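# Close the locker door until it latches

## Task

Push the locker's door closed so that its latch catches and it stays shut with nothing from the robot holding it. Swinging the door violently open counts as failure, and so does the robot toppling or being left leaning at the end.

## Robot and tools

Robot: the LinearBot, an omnidirectional wheeled base with a column about 1.75 m high. A carriage rides 1.0 m up and down the column (lift_m) and carries two identical six-joint arms, left and right, each with a two-finger gripper. Arm bases sit roughly 0.57 m + lift_m above the floor, about 0.33 m to each side and 0.27 m forward of the column; carriage parts hang about 0.15 m lower. A hand reaches up to 0.78 m from its shoulder but only about 0.38 m below its arm base. The hand is about 0.16 m long and 0.1 m wide (0.14 m open). Parked arm: joints 1-6 = 0, 0.05, 0.05, 1.45, 0, 0; with both parked the robot is about 0.95 m wide and 0.7 m long. Cameras: carriage_camera (fixed, forward, tilted about 20 degrees down), left_wrist_camera and right_wrist_camera (looking past the fingertips).

Frames: the base frame has its origin on the floor below the base centre, x forward, y left, z up. Reported left_hand and right_hand are positions in this frame of the point between each hand's finger pads; quat_wxyz rotates base axes into hand axes (hand z runs along the fingers, fingers open along hand y; a hand pointing straight up with joints 1, 5, 6 at 0 reads (1, 0, 0, 0)). The odometry frame is the base frame at the start; base_odometry counts wheel rotation only, so slip shows as travel. Heading is positive leftward, -3.142 to 3.142.

execute_actions: arguments "actions" (a list holding one action, or empty to just read state and images) and optional "cameras" (list of carriage_camera, left_wrist_camera, right_wrist_camera or all; omitted/null/all gives every camera, [] gives none). An action may contain "base", "joints" or both; they start together. "base" holds exactly one relative move from where the base last measured itself: translate_m (metres, forward positive, -2 to 2), strafe_m (metres, left positive, -2 to 2) or rotate_rad (radians, counter-clockwise positive, -6.3 to 6.3). "joints" is a single dictionary covering both arms and the lift, keyed by name, each value an absolute target: lift_m 0 to 1 m; for each side (left_/right_) joint1_rad -2.617 to 3.054 (vertical swing, 0 forward, positive left), joint2_rad 0 to 3.141 (shoulder: 0 upper arm back and level, 1.57 up, 3.14 forward and level), joint3_rad 0 to 3.141 (elbow: 0 folded, 3.14 straight), joint4_rad -1.57 to 1.57 (wrist pitch, positive lifts fingertips), joint5_rad -1.57 to 1.57 (wrist yaw, positive swings fingertips right, opposite to joint 1), joint6_rad -2.094 to 2.094 (roll about the fingers, positive clockwise viewed from the forearm), gripper_m 0 to 0.093 m (gap between pads). Omitted joints or base may keep pushing toward an earlier target. Unknown keys or out-of-range values cause the whole call to be rejected with no motion. One action lasts at most 15 s. Arm speeds: up to 1.8 rad/s for joints 1-3, 2.7 rad/s for 4-6. Example: {"base": {"translate_m": 0.3}, "joints": {"lift_m": 0.5}}.

wait: seconds from 0 to 10; nothing new is commanded, returns the same state and pictures as an empty action. zoom_image: camera name plus region [x0, y0, x1, y1] in pixels of that camera's latest full 504x504 image, origin top-left, at most 504 by 504. read_manual: optional section "licences"; only legal text, no motion. finished_scene: scene number; ends the scene irreversibly after the last command has been held, and reports success. Answering without any tool call ends everything.

Results: the "pictures" line gives the order of images. base_status and joint_status describe how each commanded motion ended: "done" (for the base, wheels turned the commanded amount, slip included; a 1-2 mm move may fall short yet say done), "off_target" (stopped away from target, may still push), "contact_stop" or "time_out" (target dropped, holds where it stopped). "joint command not followed" with a "cause:" line means a self-collision check blocked an arm's targets (gripper still moves); named joints then read "not_followed", and the robot may keep retrying them. To recover, move only the blocked arm clear first, the other arm in a later call. on_its_own lists what this call did not command; "held at" is a held target, not the actual position. motor_effort gives percent of each motor's maximum (bracket = peak during the action), with large fixed and random errors; a lift effort that keeps dropping while lowering means a hand rests on something; a drive_wheels value at rest clearly above free-driving level means the base is still pressing. Joint torque readings are total drive output with offsets and noise. "ARM HIT" signals a hard self-collision. MOTOR HOT appears at 75 °C; OVER-TEMPERATURE FAULT at 90 °C halts that arm 10 s, and at 100 °C the arm goes limp and falls; halted keys read "limit_stop_at_motor_heat" and must be re-sent. Outstretched arms heat quickly, even empty.

Cautions: the base stops on contact only after the hit and may roll about 0.3 m further after an arm touches something; arms are not monitored during turns. After a blocked drive, back off about 0.2 m (or turn back), repeating if still pressed; a retry may itself stop spuriously. Arms and grippers have no contact stop and snap to targets once freed. Hand readings drift at long reach; a 1 kg load makes a level hand sag 10-17 cm. Grippers squeeze about 45-60 N per pad. Never let the arms collide or press on each other. No sensor reports lean, so watch the images: tipping risk rises with a high carriage, extended arms, pulling, or abrupt stops; driving backward under an edge the column then strikes can topple it. Push the door smoothly rather than hitting it, avoid flinging it open, then release and back away before finishing.

Each tool is called after "Emit:" as name(argument=value, ...), one argument or row to a line, values as JSON.

## Session

Emit:
execute_actions(
  actions=[],
)

Scene clock: 0.00 s.
Joint torques (N m, as the arm reports them, + toward a larger angle): no reading
base_odometry: x=+0.000 y=+0.000 heading=+0.000 (m, m, rad; odometry frame)
base_status: not commanded
joint_positions: lift_m=+0.300 left_joint1_rad=+0.021 left_joint2_rad=+0.052 left_joint3_rad=+0.069 left_joint4_rad=+1.498 left_joint5_rad=+0.008 left_joint6_rad=+0.010 left_gripper_m=+0.095 right_joint1_rad=-0.012 right_joint2_rad=+0.075 right_joint3_rad=+0.031 right_joint4_rad=+1.484 right_joint5_rad=+0.002 right_joint6_rad=+0.031 right_gripper_m=+0.095
joint_status: not commanded
motor_effort: lift_m=+15 drive_wheels=+0 (%)
left_hand: x=+0.2886 y=+0.3173 z=+1.3297 quat_wxyz=(+0.999, +0.004, +0.028, +0.015) (m; base frame)
right_hand: x=+0.3107 y=-0.3192 z=+1.3192 quat_wxyz=(+0.998, +0.002, +0.065, +0.010) (m; base frame)
pictures: carriage_camera, left_wrist_camera, right_wrist_camera
Images, in order (width x height): carriage_camera 504x504, left_wrist_camera 504x504, right_wrist_camera 504x504.

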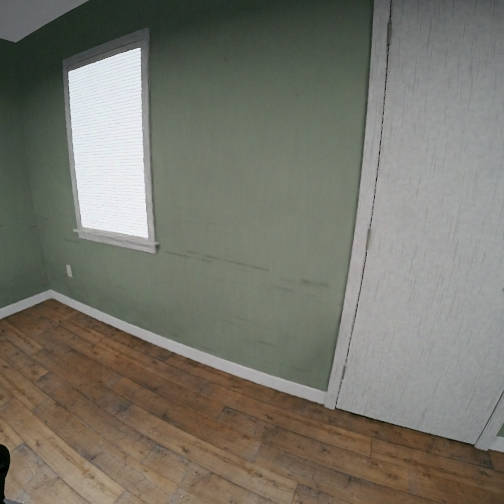

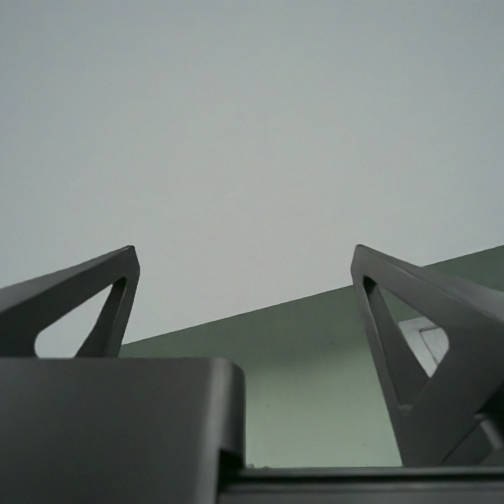

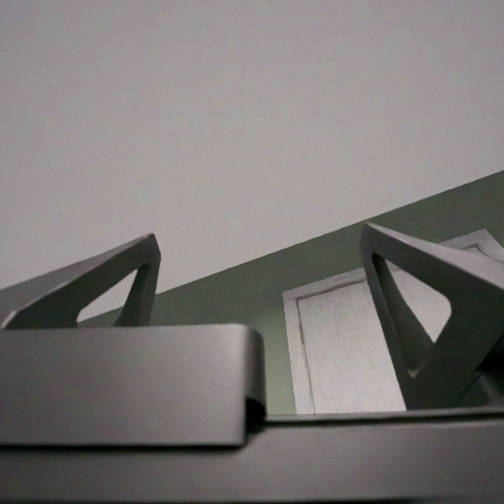

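Locker not visible; look around.

Emit:
execute_actions(
  actions=[
    {"base":{"rotate_rad":-1.4}},
  ],
  cameras=["carriage_camera"],
)

Emit:
execute_actions(
  actions=[
    {"base":{"rotate_rad":-1.4}},
  ],
  cameras=["carriage_camera"],
)

Emit:
execute_actions(
  actions=[
    {"base":{"rotate_rad":-1.4}},
  ],
  cameras=["carriage_camera"],
)

Scene clock: 5.60 s.
Joint torques (N m, as the arm reports them, + toward a larger angle): left_arm=[-0.25  4.72  6.82 -0.34  0.    0.08] | right_arm=[ 0.14  3.54  6.64 -0.19 -0.01  0.  ]
base_odometry: x=+0.000 y=+0.000 heading=-1.400 (m, m, rad; odometry frame)
base_status: done
joint_positions: lift_m=+0.300 left_joint1_rad=+0.021 left_joint2_rad=+0.052 left_joint3_rad=+0.069 left_joint4_rad=+1.497 left_joint5_rad=+0.008 left_joint6_rad=+0.010 left_gripper_m=+0.095 right_joint1_rad=-0.012 right_joint2_rad=+0.075 right_joint3_rad=+0.031 right_joint4_rad=+1.483 right_joint5_rad=+0.002 right_joint6_rad=+0.031 right_gripper_m=+0.095
joint_status: not commanded
motor_effort: lift_m=+15(15) drive_wheels=+3(12) (%)
left_hand: x=+0.2887 y=+0.3173 z=+1.3297 quat_wxyz=(+0.999, +0.004, +0.028, +0.015) (m; base frame)
right_hand: x=+0.3109 y=-0.3192 z=+1.3192 quat_wxyz=(+0.998, +0.002, +0.065, +0.010) (m; base frame)
pictures: carriage_camera
Images, in order (width x height): carriage_camera 504x504.

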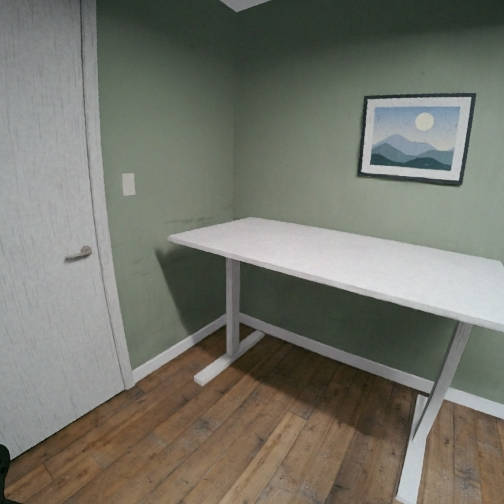

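Scene clock: 8.53 s.
Joint torques (N m, as the arm reports them, + toward a larger angle): left_arm=[-0.29  4.71  6.83 -0.3  -0.03  0.08] | right_arm=[ 0.16  3.59  6.6  -0.19 -0.04  0.03]
base_odometry: x=+0.000 y=+0.000 heading=-2.799 (m, m, rad; odometry frame)
base_status: done
joint_positions: lift_m=+0.300 left_joint1_rad=+0.021 left_joint2_rad=+0.052 left_joint3_rad=+0.069 left_joint4_rad=+1.497 left_joint5_rad=+0.008 left_joint6_rad=+0.010 left_gripper_m=+0.095 right_joint1_rad=-0.012 right_joint2_rad=+0.075 right_joint3_rad=+0.031 right_joint4_rad=+1.483 right_joint5_rad=+0.002 right_joint6_rad=+0.031 right_gripper_m=+0.095
joint_status: not commanded
motor_effort: lift_m=+15(15) drive_wheels=+3(10) (%)
left_hand: x=+0.2889 y=+0.3174 z=+1.3297 quat_wxyz=(+0.999, +0.004, +0.029, +0.015) (m; base frame)
right_hand: x=+0.3109 y=-0.3192 z=+1.3192 quat_wxyz=(+0.998, +0.002, +0.065, +0.010) (m; base frame)
pictures: carriage_camera
Images, in order (width x height): carriage_camera 504x504.

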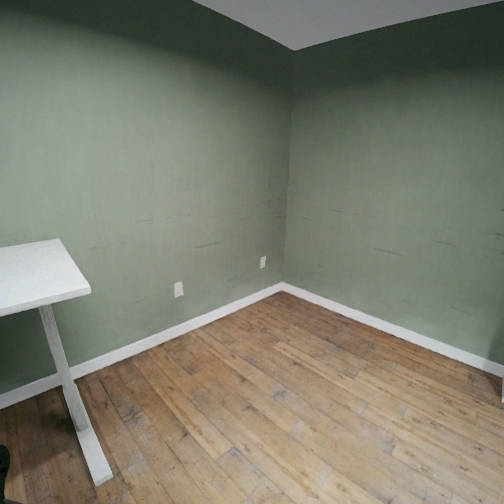

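Scene clock: 11.47 s.
Joint torques (N m, as the arm reports them, + toward a larger angle): left_arm=[-0.3   4.76  6.94 -0.36 -0.03  0.08] | right_arm=[ 0.11  3.72  6.75 -0.2  -0.03  0.01]
base_odometry: x=+0.000 y=+0.000 heading=+2.084 (m, m, rad; odometry frame)
base_status: done
joint_positions: lift_m=+0.300 left_joint1_rad=+0.021 left_joint2_rad=+0.052 left_joint3_rad=+0.069 left_joint4_rad=+1.496 left_joint5_rad=+0.008 left_joint6_rad=+0.010 left_gripper_m=+0.095 right_joint1_rad=-0.012 right_joint2_rad=+0.075 right_joint3_rad=+0.031 right_joint4_rad=+1.483 right_joint5_rad=+0.002 right_joint6_rad=+0.031 right_gripper_m=+0.095
joint_status: not commanded
motor_effort: lift_m=+15(15) drive_wheels=+3(5) (%)
left_hand: x=+0.2890 y=+0.3174 z=+1.3297 quat_wxyz=(+0.999, +0.004, +0.029, +0.015) (m; base frame)
right_hand: x=+0.3109 y=-0.3192 z=+1.3192 quat_wxyz=(+0.998, +0.002, +0.065, +0.010) (m; base frame)
pictures: carriage_camera
Images, in order (width x height): carriage_camera 504x504.

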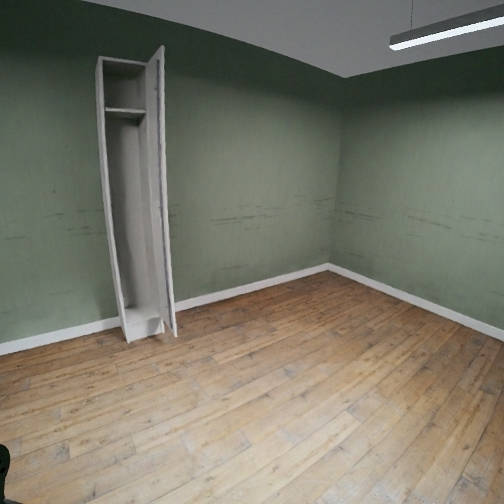

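Emit:
execute_actions(
  actions=[
    {"base":{"rotate_rad":0.65}},
  ],
  cameras=[],
)

Emit:
execute_actions(
  actions=[
    {"base":{"strafe_m":-1.0}},
  ],
  cameras=[],
)

Emit:
execute_actions(
  actions=[
    {"base":{"translate_m":0.8}},
  ],
  cameras=["carriage_camera"],
)

Scene clock: 21.50 s.
Joint torques (N m, as the arm reports them, + toward a larger angle): left_arm=[-0.28  4.85  6.99 -0.33 -0.02  0.08] | right_arm=[ 0.03  3.69  6.63 -0.21 -0.01  0.04]
base_odometry: x=+0.000 y=+0.000 heading=+2.733 (m, m, rad; odometry frame)
base_status: done
joint_positions: lift_m=+0.300 left_joint1_rad=+0.021 left_joint2_rad=+0.052 left_joint3_rad=+0.069 left_joint4_rad=+1.496 left_joint5_rad=+0.008 left_joint6_rad=+0.010 left_gripper_m=+0.095 right_joint1_rad=-0.012 right_joint2_rad=+0.075 right_joint3_rad=+0.031 right_joint4_rad=+1.483 right_joint5_rad=+0.002 right_joint6_rad=+0.031 right_gripper_m=+0.095
joint_status: not commanded
motor_effort: lift_m=+15(15) drive_wheels=+7(5) (%)
left_hand: x=+0.2890 y=+0.3174 z=+1.3297 quat_wxyz=(+0.999, +0.004, +0.029, +0.015) (m; base frame)
right_hand: x=+0.3110 y=-0.3192 z=+1.3192 quat_wxyz=(+0.998, +0.002, +0.066, +0.010) (m; base frame)
pictures: none
No camera images: the call's "cameras" was empty. Leave "cameras" out to get every camera's image.

Scene clock: 25.77 s.
Joint torques (N m, as the arm reports them, + toward a larger angle): left_arm=[-0.23  4.77  6.9  -0.32 -0.02  0.09] | right_arm=[-0.01  3.7   6.55 -0.19 -0.03  0.01]
base_odometry: x=+0.397 y=+0.918 heading=+2.733 (m, m, rad; odometry frame)
base_status: done
joint_positions: lift_m=+0.300 left_joint1_rad=+0.021 left_joint2_rad=+0.052 left_joint3_rad=+0.069 left_joint4_rad=+1.496 left_joint5_rad=+0.008 left_joint6_rad=+0.010 left_gripper_m=+0.095 right_joint1_rad=-0.012 right_joint2_rad=+0.075 right_joint3_rad=+0.031 right_joint4_rad=+1.484 right_joint5_rad=+0.002 right_joint6_rad=+0.031 right_gripper_m=+0.095
joint_status: not commanded
motor_effort: lift_m=+15(15) drive_wheels=-2(8) (%)
left_hand: x=+0.2890 y=+0.3174 z=+1.3297 quat_wxyz=(+0.999, +0.004, +0.029, +0.015) (m; base frame)
right_hand: x=+0.3108 y=-0.3192 z=+1.3192 quat_wxyz=(+0.998, +0.002, +0.065, +0.010) (m; base frame)
pictures: none
No camera images: the call's "cameras" was empty. Leave "cameras" out to get every camera's image.

Scene clock: 29.63 s.
Joint torques (N m, as the arm reports them, + toward a larger angle): left_arm=[-0.29  4.8   6.96 -0.35 -0.01  0.08] | right_arm=[ 0.07  3.75  6.79 -0.11 -0.06  0.02]
base_odometry: x=-0.337 y=+1.236 heading=+2.733 (m, m, rad; odometry frame)
base_status: done
joint_positions: lift_m=+0.300 left_joint1_rad=+0.021 left_joint2_rad=+0.052 left_joint3_rad=+0.069 left_joint4_rad=+1.496 left_joint5_rad=+0.008 left_joint6_rad=+0.010 left_gripper_m=+0.095 right_joint1_rad=-0.012 right_joint2_rad=+0.075 right_joint3_rad=+0.031 right_joint4_rad=+1.482 right_joint5_rad=+0.002 right_joint6_rad=+0.031 right_gripper_m=+0.095
joint_status: not commanded
motor_effort: lift_m=+15(15) drive_wheels=-2(11) (%)
left_hand: x=+0.2890 y=+0.3174 z=+1.3297 quat_wxyz=(+0.999, +0.004, +0.029, +0.015) (m; base frame)
right_hand: x=+0.3111 y=-0.3192 z=+1.3192 quat_wxyz=(+0.998, +0.002, +0.066, +0.010) (m; base frame)
pictures: carriage_camera
Images, in order (width x height): carriage_camera 504x504.

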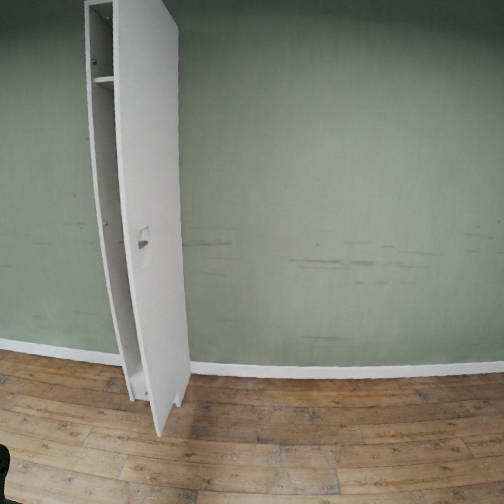

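Emit:
execute_actions(
  actions=[
    {"base":{"translate_m":0.35},"joints":{"lift_m":0.05,"left_joint2_rad":1.57,"left_joint3_rad":1.57,"left_joint4_rad":0,"left_gripper_m":0}},
  ],
)

Scene clock: 37.97 s.
Joint torques (N m, as the arm reports them, + toward a larger angle): left_arm=[ -0.24 -10.41  11.03   2.56  -0.02   0.08] | right_arm=[ 0.05  3.57  6.65 -0.2  -0.04  0.01]
base_odometry: x=-0.658 y=+1.375 heading=+2.733 (m, m, rad; odometry frame)
base_status: done
joint_positions: lift_m=+0.050 left_joint1_rad=+0.021 left_joint2_rad=+1.572 left_joint3_rad=+1.552 left_joint4_rad=+0.005 left_joint5_rad=+0.008 left_joint6_rad=+0.010 left_gripper_m=+0.001 right_joint1_rad=-0.012 right_joint2_rad=+0.075 right_joint3_rad=+0.031 right_joint4_rad=+1.484 right_joint5_rad=+0.002 right_joint6_rad=+0.031 right_gripper_m=+0.095
joint_status: all done
motor_effort: lift_m=+13(13) drive_wheels=-3(16) (%)
left_hand: x=+0.7869 y=+0.3277 z=+1.0724 quat_wxyz=(+0.702, -0.001, +0.712, +0.008) (m; base frame)
right_hand: x=+0.3108 y=-0.3192 z=+1.0699 quat_wxyz=(+0.998, +0.002, +0.065, +0.010) (m; base frame)
pictures: carriage_camera, left_wrist_camera, right_wrist_camera
camera_calibration (this result's frames):
carriage_camera: T_world_to_cam=[[0.0476695, -0.998415, 0.0299341, -0.0365947], [-0.299029, -0.0428582, -0.953281, 1.06266], [0.953053, 0.0364913, -0.300598, 0.149267], [0, 0, 0, 1]] pos_world=[0.177251, 0.00355999, 1.05898]
left_wrist_camera: T_world_to_cam=[[-0.0182272, -0.999821, 0.00506063, 0.328962], [-0.58484, 0.0065564, -0.811122, 1.3376], [0.810944, -0.0177442, -0.584855, 0.116511], [0, 0, 0, 1]] pos_world=[0.693793, 0.322201, 1.15143]
right_wrist_camera: T_world_to_cam=[[0.0823953, -0.996567, -0.00813716, -0.33484], [0.696471, 0.0634199, -0.714777, 0.566359], [0.712839, 0.053227, 0.699305, -0.829989], [0, 0, 0, 1]] pos_world=[0.224785, -0.325431, 0.982512]
Images, in order (width x height): carriage_camera 504x504, left_wrist_camera 504x504, right_wrist_camera 504x504.

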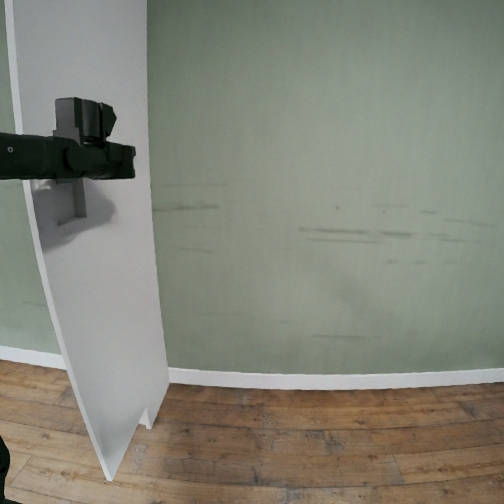

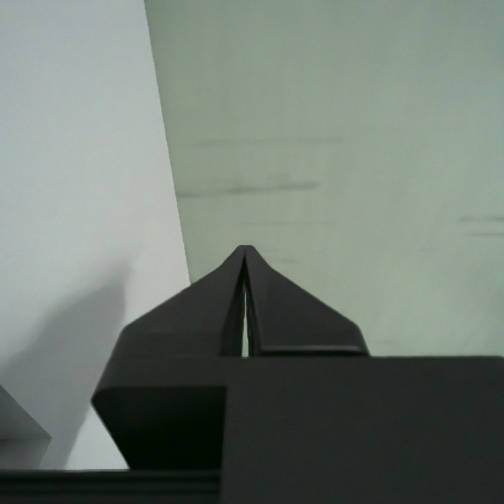

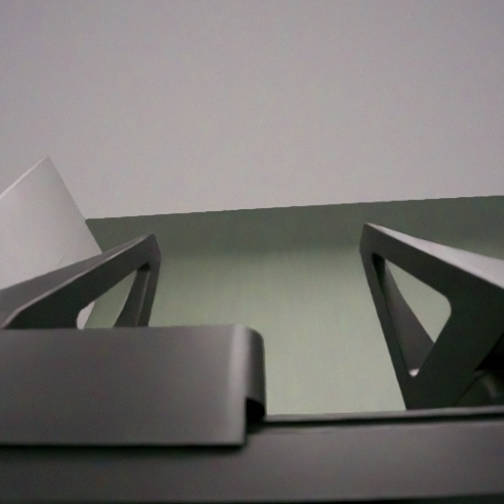

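Emit:
execute_actions(
  actions=[
    {"base":{"strafe_m":0.2},"joints":{"left_joint1_rad":0.02}},
  ],
  cameras=["carriage_camera","left_wrist_camera"],
)

Scene clock: 42.13 s.
Joint torques (N m, as the arm reports them, + toward a larger angle): left_arm=[  0.38 -10.12  11.05   2.59  -0.05  -0.02] | right_arm=[ 0.2   3.61  6.55 -0.18 -0.03  0.01]
base_odometry: x=-0.738 y=+1.192 heading=+2.732 (m, m, rad; odometry frame)
base_status: done
joint_positions: lift_m=+0.050 left_joint1_rad=+0.014 left_joint2_rad=+1.572 left_joint3_rad=+1.552 left_joint4_rad=+0.006 left_joint5_rad=+0.015 left_joint6_rad=+0.020 left_gripper_m=+0.001 right_joint1_rad=-0.012 right_joint2_rad=+0.075 right_joint3_rad=+0.031 right_joint4_rad=+1.483 right_joint5_rad=+0.002 right_joint6_rad=+0.031 right_gripper_m=+0.095
joint_status: all done
motor_effort: lift_m=+13(13) drive_wheels=-1(11) (%)
left_hand: x=+0.7869 y=+0.3230 z=+1.0727 quat_wxyz=(+0.702, +0.007, +0.712, +0.007) (m; base frame)
right_hand: x=+0.3109 y=-0.3192 z=+1.0699 quat_wxyz=(+0.998, +0.002, +0.065, +0.010) (m; base frame)
pictures: carriage_camera, left_wrist_camera
camera_calibration (this result's frames):
carriage_camera: T_world_to_cam=[[0.0476695, -0.998415, 0.0299341, -0.0365947], [-0.299029, -0.0428582, -0.953281, 1.06266], [0.953053, 0.0364913, -0.300598, 0.149267], [0, 0, 0, 1]] pos_world=[0.177251, 0.00355999, 1.05898]
left_wrist_camera: T_world_to_cam=[[-0.0320947, -0.999475, -0.004419, 0.345235], [-0.583753, 0.0223337, -0.811624, 1.33248], [0.811297, -0.0234692, -0.584163, 0.117375], [0, 0, 0, 1]] pos_world=[0.693692, 0.318049, 1.15156]
Images, in order (width x height): carriage_camera 504x504, left_wrist_camera 504x504.

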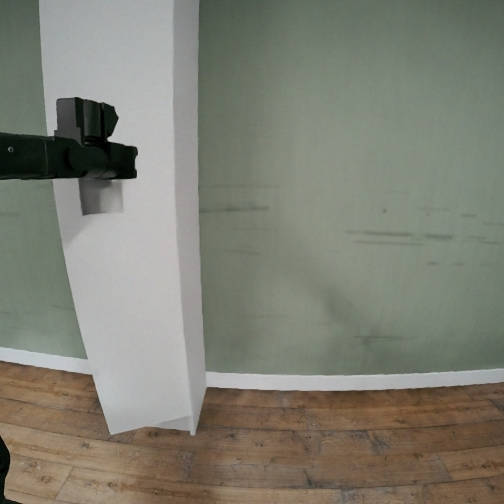

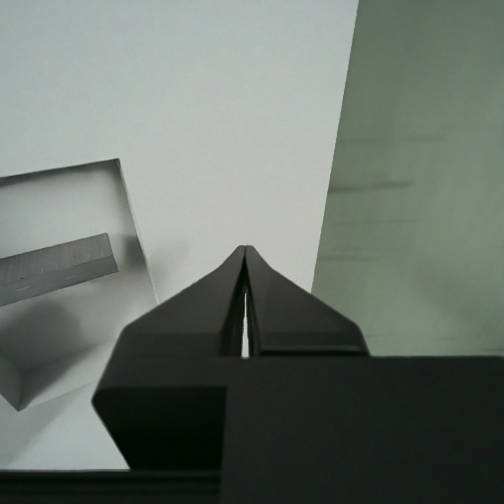

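Emit:
execute_actions(
  actions=[
    {"base":{"strafe_m":0.12},"joints":{"left_joint1_rad":0.02}},
  ],
  cameras=["carriage_camera","left_wrist_camera"],
)

Emit:
execute_actions(
  actions=[
    {"base":{"translate_m":0.1},"joints":{"left_joint1_rad":0.02}},
  ],
  cameras=["carriage_camera","left_wrist_camera"],
)

Scene clock: 46.17 s.
Joint torques (N m, as the arm reports them, + toward a larger angle): left_arm=[  0.14 -10.03  11.21   2.55  -0.04  -0.02] | right_arm=[ 0.14  3.63  6.63 -0.18 -0.02  0.03]
base_odometry: x=-0.786 y=+1.082 heading=+2.732 (m, m, rad; odometry frame)
base_status: done
joint_positions: lift_m=+0.050 left_joint1_rad=+0.014 left_joint2_rad=+1.572 left_joint3_rad=+1.552 left_joint4_rad=+0.006 left_joint5_rad=+0.013 left_joint6_rad=+0.020 left_gripper_m=+0.001 right_joint1_rad=-0.012 right_joint2_rad=+0.075 right_joint3_rad=+0.031 right_joint4_rad=+1.483 right_joint5_rad=+0.002 right_joint6_rad=+0.031 right_gripper_m=+0.095
joint_status: all done
motor_effort: lift_m=+13(13) drive_wheels=-1(10) (%)
left_hand: x=+0.7869 y=+0.3233 z=+1.0727 quat_wxyz=(+0.702, +0.007, +0.712, +0.007) (m; base frame)
right_hand: x=+0.3109 y=-0.3192 z=+1.0699 quat_wxyz=(+0.998, +0.002, +0.065, +0.010) (m; base frame)
pictures: carriage_camera, left_wrist_camera
camera_calibration (this result's frames):
carriage_camera: T_world_to_cam=[[0.0476695, -0.998415, 0.0299341, -0.0365947], [-0.299029, -0.0428582, -0.953281, 1.06266], [0.953053, 0.0364913, -0.300598, 0.149267], [0, 0, 0, 1]] pos_world=[0.177251, 0.00355999, 1.05898]
left_wrist_camera: T_world_to_cam=[[-0.0301884, -0.999534, -0.00444576, 0.34411], [-0.583795, 0.021242, -0.811623, 1.33286], [0.81134, -0.0219062, -0.584164, 0.116845], [0, 0, 0, 1]] pos_world=[0.693702, 0.318197, 1.15156]
Images, in order (width x height): carriage_camera 504x504, left_wrist_camera 504x504.

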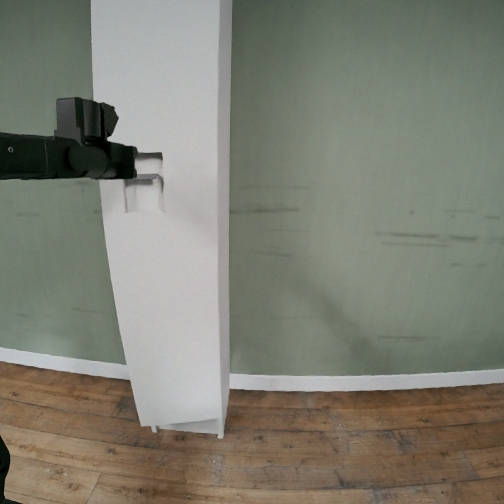

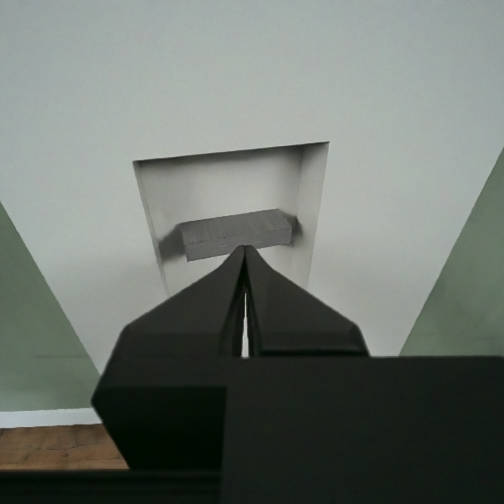

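Scene clock: 47.70 s.
Joint torques (N m, as the arm reports them, + toward a larger angle): left_arm=[ 0.38 -9.23 10.84  2.56 -0.08 -0.02] | right_arm=[ 0.08  3.73  6.59 -0.14 -0.01  0.01]
base_odometry: x=-0.878 y=+1.121 heading=+2.733 (m, m, rad; odometry frame)
base_status: done
joint_positions: lift_m=+0.050 left_joint1_rad=+0.014 left_joint2_rad=+1.566 left_joint3_rad=+1.556 left_joint4_rad=+0.005 left_joint5_rad=+0.012 left_joint6_rad=+0.020 left_gripper_m=+0.001 right_joint1_rad=-0.012 right_joint2_rad=+0.075 right_joint3_rad=+0.031 right_joint4_rad=+1.482 right_joint5_rad=+0.001 right_joint6_rad=+0.031 right_gripper_m=+0.095
joint_status: all done
motor_effort: lift_m=+13(13) drive_wheels=-2(9) (%)
left_hand: x=+0.7847 y=+0.3236 z=+1.0776 quat_wxyz=(+0.705, +0.006, +0.709, +0.008) (m; base frame)
right_hand: x=+0.3111 y=-0.3192 z=+1.0699 quat_wxyz=(+0.998, +0.002, +0.066, +0.010) (m; base frame)
pictures: carriage_camera, left_wrist_camera
camera_calibration (this result's frames):
carriage_camera: T_world_to_cam=[[0.0476695, -0.998415, 0.0299341, -0.0365946], [-0.299029, -0.0428582, -0.953281, 1.06265], [0.953053, 0.0364913, -0.300598, 0.149266], [0, 0, 0, 1]] pos_world=[0.177251, 0.00355999, 1.05897]
left_wrist_camera: T_world_to_cam=[[-0.0290001, -0.999568, -0.00486896, 0.343892], [-0.576053, 0.0206932, -0.81715, 1.33553], [0.816898, -0.0208927, -0.576404, 0.108488], [0, 0, 0, 1]] pos_world=[0.690688, 0.318373, 1.15554]
Images, in order (width x height): carriage_camera 504x504, left_wrist_camera 504x504.

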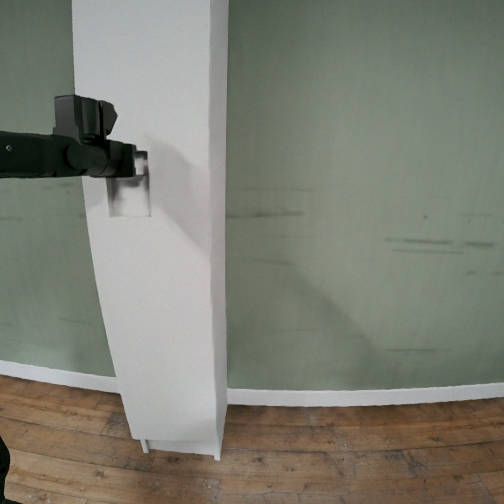

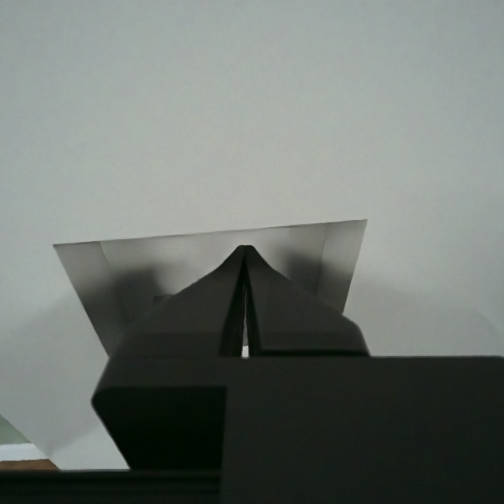

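Emit:
execute_actions(
  actions=[
    {"base":{"translate_m":0.03},"joints":{"left_joint1_rad":0.02}},
  ],
  cameras=[],
)

Emit:
execute_actions(
  actions=[
    {"base":{"translate_m":-0.4}},
  ],
)

Scene clock: 50.87 s.
Joint torques (N m, as the arm reports them, + toward a larger angle): left_arm=[ 0.05 -6.47 10.84  3.06 -0.05 -0.03] | right_arm=[ 0.08  3.74  6.62 -0.16 -0.01  0.02]
base_odometry: x=-0.906 y=+1.133 heading=+2.733 (m, m, rad; odometry frame)
base_status: done
joint_positions: lift_m=+0.050 left_joint1_rad=+0.014 left_joint2_rad=+1.540 left_joint3_rad=+1.556 left_joint4_rad=-0.038 left_joint5_rad=+0.012 left_joint6_rad=+0.020 left_gripper_m=+0.001 right_joint1_rad=-0.012 right_joint2_rad=+0.075 right_joint3_rad=+0.031 right_joint4_rad=+1.482 right_joint5_rad=+0.001 right_joint6_rad=+0.031 right_gripper_m=+0.095
joint_status: all done
motor_effort: lift_m=+13(13) drive_wheels=+3(9) (%)
left_hand: x=+0.7763 y=+0.3236 z=+1.0794 quat_wxyz=(+0.699, +0.006, +0.715, +0.008) (m; base frame)
right_hand: x=+0.3111 y=-0.3192 z=+1.0699 quat_wxyz=(+0.998, +0.002, +0.066, +0.010) (m; base frame)
pictures: none
No camera images: the call's "cameras" was empty. Leave "cameras" out to get every camera's image.

Scene clock: 53.67 s.
Joint torques (N m, as the arm reports them, + toward a larger angle): left_arm=[-0.03 -8.21 10.57  2.68 -0.03 -0.01] | right_arm=[ 0.04  3.71  6.54 -0.15 -0.07 -0.01]
base_odometry: x=-0.539 y=+0.974 heading=+2.733 (m, m, rad; odometry frame)
base_status: done
joint_positions: lift_m=+0.050 left_joint1_rad=+0.014 left_joint2_rad=+1.556 left_joint3_rad=+1.556 left_joint4_rad=-0.001 left_joint5_rad=+0.012 left_joint6_rad=+0.020 left_gripper_m=+0.001 right_joint1_rad=-0.012 right_joint2_rad=+0.075 right_joint3_rad=+0.031 right_joint4_rad=+1.483 right_joint5_rad=+0.001 right_joint6_rad=+0.031 right_gripper_m=+0.095
joint_status: not commanded
motor_effort: lift_m=+13(13) drive_wheels=-1(9) (%)
left_hand: x=+0.7815 y=+0.3236 z=+1.0809 quat_wxyz=(+0.707, +0.006, +0.707, +0.008) (m; base frame)
right_hand: x=+0.3111 y=-0.3192 z=+1.0699 quat_wxyz=(+0.998, +0.002, +0.066, +0.010) (m; base frame)
pictures: carriage_camera, left_wrist_camera, right_wrist_camera
camera_calibration (this result's frames):
carriage_camera: T_world_to_cam=[[0.0476695, -0.998415, 0.0299341, -0.0365945], [-0.299029, -0.0428582, -0.953281, 1.06265], [0.953053, 0.0364913, -0.300598, 0.149265], [0, 0, 0, 1]] pos_world=[0.177251, 0.00355999, 1.05897]
left_wrist_camera: T_world_to_cam=[[-0.0285997, -0.99958, -0.00465281, 0.343293], [-0.572939, 0.0202066, -0.819349, 1.33652], [0.819099, -0.0207673, -0.573276, 0.107887], [0, 0, 0, 1]] pos_world=[0.687194, 0.318383, 1.15853]
right_wrist_camera: T_world_to_cam=[[0.0824359, -0.996565, -0.00786856, -0.335101], [0.695646, 0.063194, -0.7156, 0.567195], [0.713639, 0.0535174, 0.698466, -0.829421], [0, 0, 0, 1]] pos_world=[0.224965, -0.325404, 0.982571]
Images, in order (width x height): carriage_camera 504x504, left_wrist_camera 504x504, right_wrist_camera 504x504.

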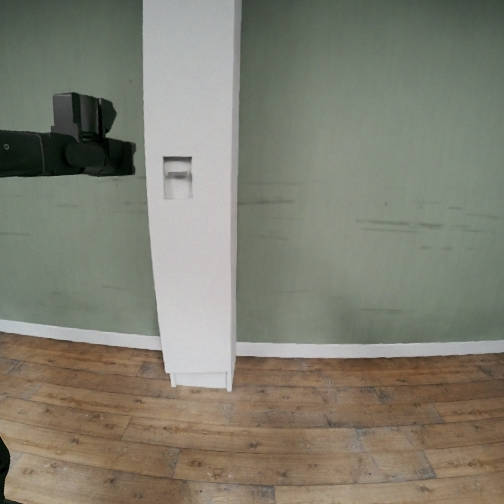

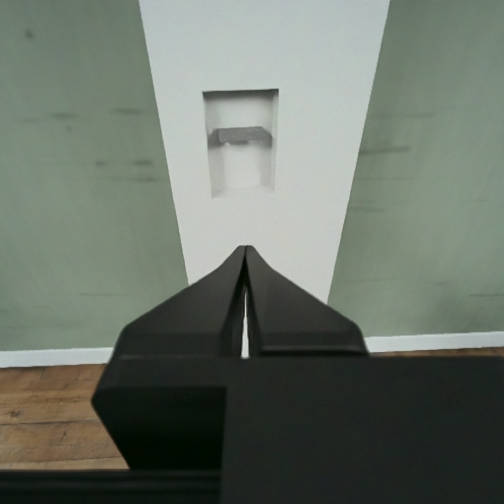

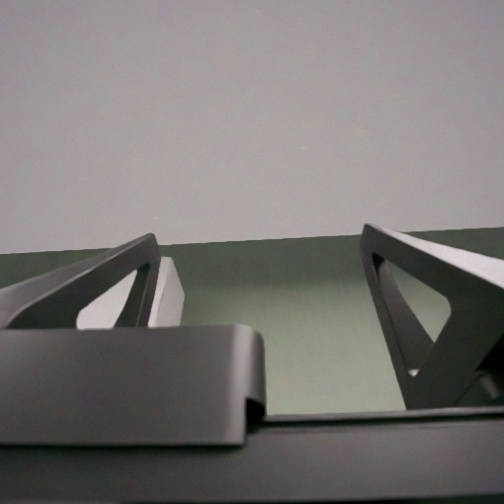

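Emit:
execute_actions(
  actions=[
    {"base":{"strafe_m":0.9},"joints":{"left_joint2_rad":0.05,"left_joint3_rad":0.05,"left_joint4_rad":1.45}},
  ],
  cameras=["carriage_camera"],
)

Emit:
zoom_image(
  camera="carriage_camera",
  region=[254, 100, 504, 420],
)

Scene clock: 60.20 s.
Joint torques (N m, as the arm reports them, + toward a larger angle): left_arm=[ 0.19  3.12  5.03 -0.14 -0.03 -0.01] | right_arm=[ 0.21  3.86  6.55 -0.17 -0.03  0.  ]
base_odometry: x=-0.896 y=+0.148 heading=+2.733 (m, m, rad; odometry frame)
base_status: done
joint_positions: lift_m=+0.050 left_joint1_rad=+0.014 left_joint2_rad=+0.064 left_joint3_rad=+0.072 left_joint4_rad=+1.445 left_joint5_rad=+0.012 left_joint6_rad=+0.020 left_gripper_m=+0.001 right_joint1_rad=-0.012 right_joint2_rad=+0.075 right_joint3_rad=+0.031 right_joint4_rad=+1.483 right_joint5_rad=+0.001 right_joint6_rad=+0.031 right_gripper_m=+0.095
joint_status: all done
motor_effort: lift_m=+13(13) drive_wheels=-2(8) (%)
left_hand: x=+0.3047 y=+0.3168 z=+1.0800 quat_wxyz=(+0.998, +0.006, +0.059, +0.017) (m; base frame)
right_hand: x=+0.3111 y=-0.3192 z=+1.0699 quat_wxyz=(+0.998, +0.002, +0.066, +0.010) (m; base frame)
pictures: carriage_camera
camera_calibration (this result's frames):
carriage_camera: T_world_to_cam=[[0.0476695, -0.998415, 0.0299341, -0.0365945], [-0.299029, -0.0428582, -0.953281, 1.06265], [0.953053, 0.0364913, -0.300598, 0.149265], [0, 0, 0, 1]] pos_world=[0.177251, 0.00355999, 1.05897]
Images, in order (width x height): carriage_camera 504x504.

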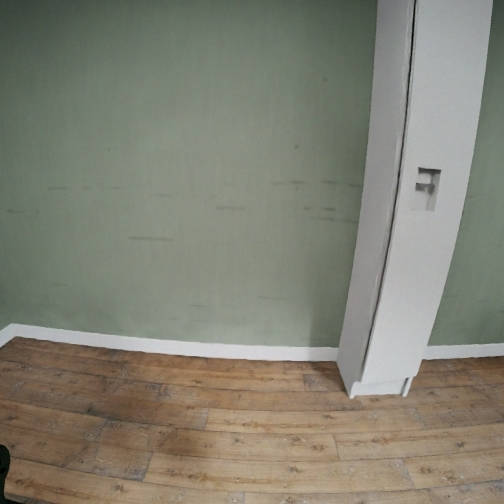

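Region (254, 100, 504, 420) of carriage_camera's 504x504 image, scaled by 1.575, with more detail than that image has; it fills the left 394 columns of this view, and the rest is white.

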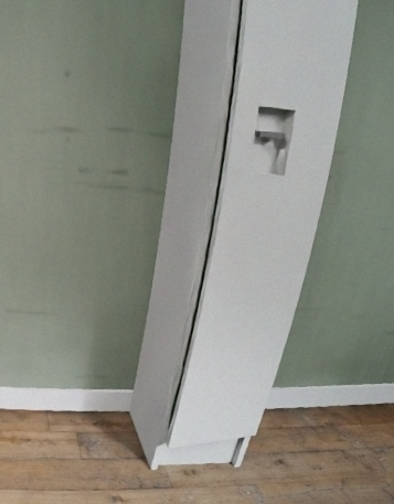

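Emit:
execute_actions(
  actions=[
    {"base":{"strafe_m":-0.87},"joints":{"lift_m":0.2,"left_joint2_rad":1.57,"left_joint3_rad":1.57,"left_joint4_rad":0}},
  ],
  cameras=[],
)

Emit:
execute_actions(
  actions=[
    {"base":{"translate_m":0.4},"joints":{"left_joint1_rad":0.02}},
  ],
  cameras=["carriage_camera","left_wrist_camera"],
)

Scene clock: 67.83 s.
Joint torques (N m, as the arm reports them, + toward a larger angle): left_arm=[ 0.22 -8.81 11.41  2.53 -0.01 -0.03] | right_arm=[-0.05  3.79  6.59 -0.14 -0.04  0.03]
base_odometry: x=-0.550 y=+0.946 heading=+2.733 (m, m, rad; odometry frame)
base_status: done
joint_positions: lift_m=+0.200 left_joint1_rad=+0.014 left_joint2_rad=+1.563 left_joint3_rad=+1.548 left_joint4_rad=+0.016 left_joint5_rad=+0.012 left_joint6_rad=+0.020 left_gripper_m=+0.001 right_joint1_rad=-0.012 right_joint2_rad=+0.075 right_joint3_rad=+0.031 right_joint4_rad=+1.483 right_joint5_rad=+0.001 right_joint6_rad=+0.031 right_gripper_m=+0.095
joint_status: all done
motor_effort: lift_m=+16(21) drive_wheels=-1(12) (%)
left_hand: x=+0.7843 y=+0.3237 z=+1.2273 quat_wxyz=(+0.707, +0.006, +0.707, +0.008) (m; base frame)
right_hand: x=+0.3111 y=-0.3191 z=+1.2195 quat_wxyz=(+0.998, +0.002, +0.066, +0.010) (m; base frame)
pictures: none
No camera images: the call's "cameras" was empty. Leave "cameras" out to get every camera's image.

Scene clock: 70.73 s.
Joint torques (N m, as the arm reports them, + toward a larger angle): left_arm=[ 0.12 -0.35 10.58  4.07  0.08  0.  ] | right_arm=[-0.01  3.85  6.69 -0.2   0.    0.03]
base_odometry: x=-0.917 y=+1.105 heading=+2.733 (m, m, rad; odometry frame)
base_status: translate_m contact_stop (by the wheels' count: +0.399 of +0.400)
joint_positions: lift_m=+0.200 left_joint1_rad=+0.015 left_joint2_rad=+1.482 left_joint3_rad=+1.556 left_joint4_rad=-0.124 left_joint5_rad=-0.002 left_joint6_rad=+0.019 left_gripper_m=+0.001 right_joint1_rad=-0.012 right_joint2_rad=+0.075 right_joint3_rad=+0.031 right_joint4_rad=+1.481 right_joint5_rad=+0.001 right_joint6_rad=+0.031 right_gripper_m=+0.095
joint_status: all done
motor_effort: lift_m=+16(16) drive_wheels=+4(4) (%)
left_hand: x=+0.7568 y=+0.3261 z=+1.2352 quat_wxyz=(+0.689, +0.001, +0.725, +0.012) (m; base frame)
right_hand: x=+0.3114 y=-0.3191 z=+1.2194 quat_wxyz=(+0.998, +0.002, +0.067, +0.010) (m; base frame)
pictures: carriage_camera, left_wrist_camera
camera_calibration (this result's frames):
carriage_camera: T_world_to_cam=[[0.0476695, -0.998415, 0.0299341, -0.0410723], [-0.299029, -0.0428582, -0.953281, 1.20525], [0.953053, 0.0364913, -0.300598, 0.194231], [0, 0, 0, 1]] pos_world=[0.177251, 0.00355999, 1.20856]
left_wrist_camera: T_world_to_cam=[[-0.0138832, -0.999901, -0.00247129, 0.332018], [-0.613074, 0.0104647, -0.789956, 1.44595], [0.789903, -0.00945202, -0.613158, 0.284286], [0, 0, 0, 1]] pos_world=[0.666523, 0.319541, 1.31737]
Images, in order (width x height): carriage_camera 504x504, left_wrist_camera 504x504.

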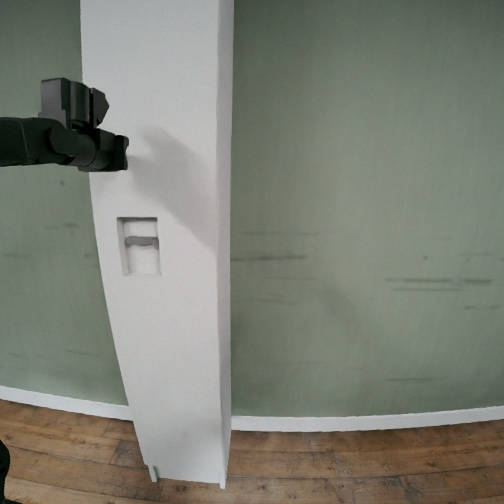

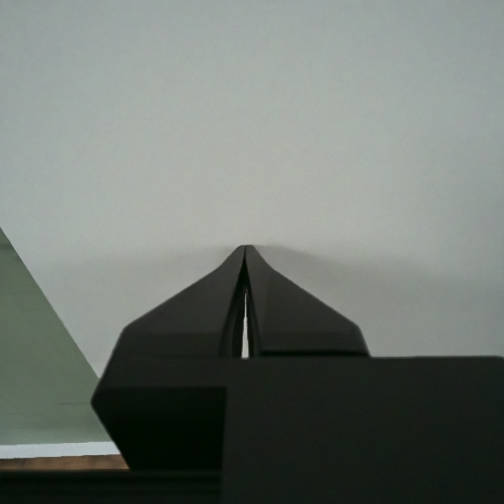

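Firmly pushed. Back away and compare.

Emit:
execute_actions(
  actions=[
    {"base":{"translate_m":-0.4}},
  ],
  cameras=[],
)

Emit:
execute_actions(
  actions=[
    {"base":{"strafe_m":0.87},"joints":{"lift_m":0.05,"left_joint2_rad":0.05,"left_joint3_rad":0.05,"left_joint4_rad":1.45}},
  ],
  cameras=["carriage_camera"],
)

Emit:
zoom_image(
  camera="carriage_camera",
  region=[254, 0, 504, 420],
)

Scene clock: 77.17 s.
Joint torques (N m, as the arm reports them, + toward a larger angle): left_arm=[ 0.42 -8.89 11.07  2.66  0.03 -0.01] | right_arm=[ 0.15  3.81  6.61 -0.12 -0.03  0.01]
base_odometry: x=-0.550 y=+0.946 heading=+2.732 (m, m, rad; odometry frame)
base_status: done
joint_positions: lift_m=+0.200 left_joint1_rad=+0.015 left_joint2_rad=+1.563 left_joint3_rad=+1.556 left_joint4_rad=+0.000 left_joint5_rad=+0.001 left_joint6_rad=+0.019 left_gripper_m=+0.001 right_joint1_rad=-0.012 right_joint2_rad=+0.075 right_joint3_rad=+0.031 right_joint4_rad=+1.482 right_joint5_rad=+0.001 right_joint6_rad=+0.031 right_gripper_m=+0.095
joint_status: not commanded
motor_effort: lift_m=+16(16) drive_wheels=-1(8) (%)
left_hand: x=+0.7836 y=+0.3259 z=+1.2275 quat_wxyz=(+0.705, +0.002, +0.709, +0.011) (m; base frame)
right_hand: x=+0.3111 y=-0.3191 z=+1.2195 quat_wxyz=(+0.998, +0.002, +0.066, +0.010) (m; base frame)
pictures: none
No camera images: the call's "cameras" was empty. Leave "cameras" out to get every camera's image.

Scene clock: 81.17 s.
Joint torques (N m, as the arm reports them, + toward a larger angle): left_arm=[ 0.14  2.96  5.08 -0.14 -0.01 -0.01] | right_arm=[ 0.08  3.68  6.82 -0.2  -0.04  0.  ]
base_odometry: x=-0.895 y=+0.148 heading=+2.733 (m, m, rad; odometry frame)
base_status: done
joint_positions: lift_m=+0.050 left_joint1_rad=+0.015 left_joint2_rad=+0.064 left_joint3_rad=+0.072 left_joint4_rad=+1.445 left_joint5_rad=+0.003 left_joint6_rad=+0.019 left_gripper_m=+0.001 right_joint1_rad=-0.012 right_joint2_rad=+0.075 right_joint3_rad=+0.031 right_joint4_rad=+1.483 right_joint5_rad=+0.001 right_joint6_rad=+0.031 right_gripper_m=+0.095
joint_status: all done
motor_effort: lift_m=+13(13) drive_wheels=-1(8) (%)
left_hand: x=+0.3048 y=+0.3184 z=+1.0800 quat_wxyz=(+0.998, +0.002, +0.059, +0.017) (m; base frame)
right_hand: x=+0.3110 y=-0.3192 z=+1.0700 quat_wxyz=(+0.998, +0.002, +0.066, +0.010) (m; base frame)
pictures: carriage_camera
camera_calibration (this result's frames):
carriage_camera: T_world_to_cam=[[0.0476695, -0.998415, 0.0299341, -0.0365956], [-0.299029, -0.0428582, -0.953281, 1.06269], [0.953053, 0.0364913, -0.300598, 0.149276], [0, 0, 0, 1]] pos_world=[0.177251, 0.00355999, 1.05901]
Images, in order (width x height): carriage_camera 504x504.

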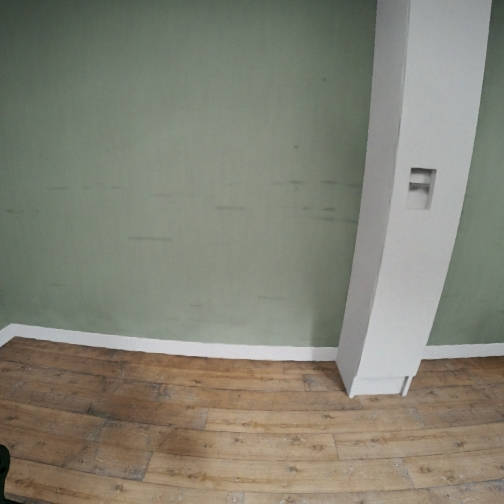

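Region (254, 0, 504, 420) of carriage_camera's 504x504 image, scaled by 1.200, with more detail than that image has; it fills the left 300 columns of this view, and the rest is white.

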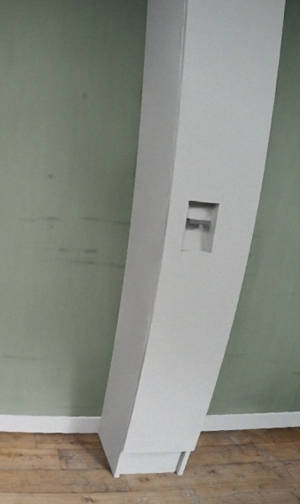

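Gap gone.

Emit:
finished_scene(
  scene=1,
)

The scene is finished: the task was done.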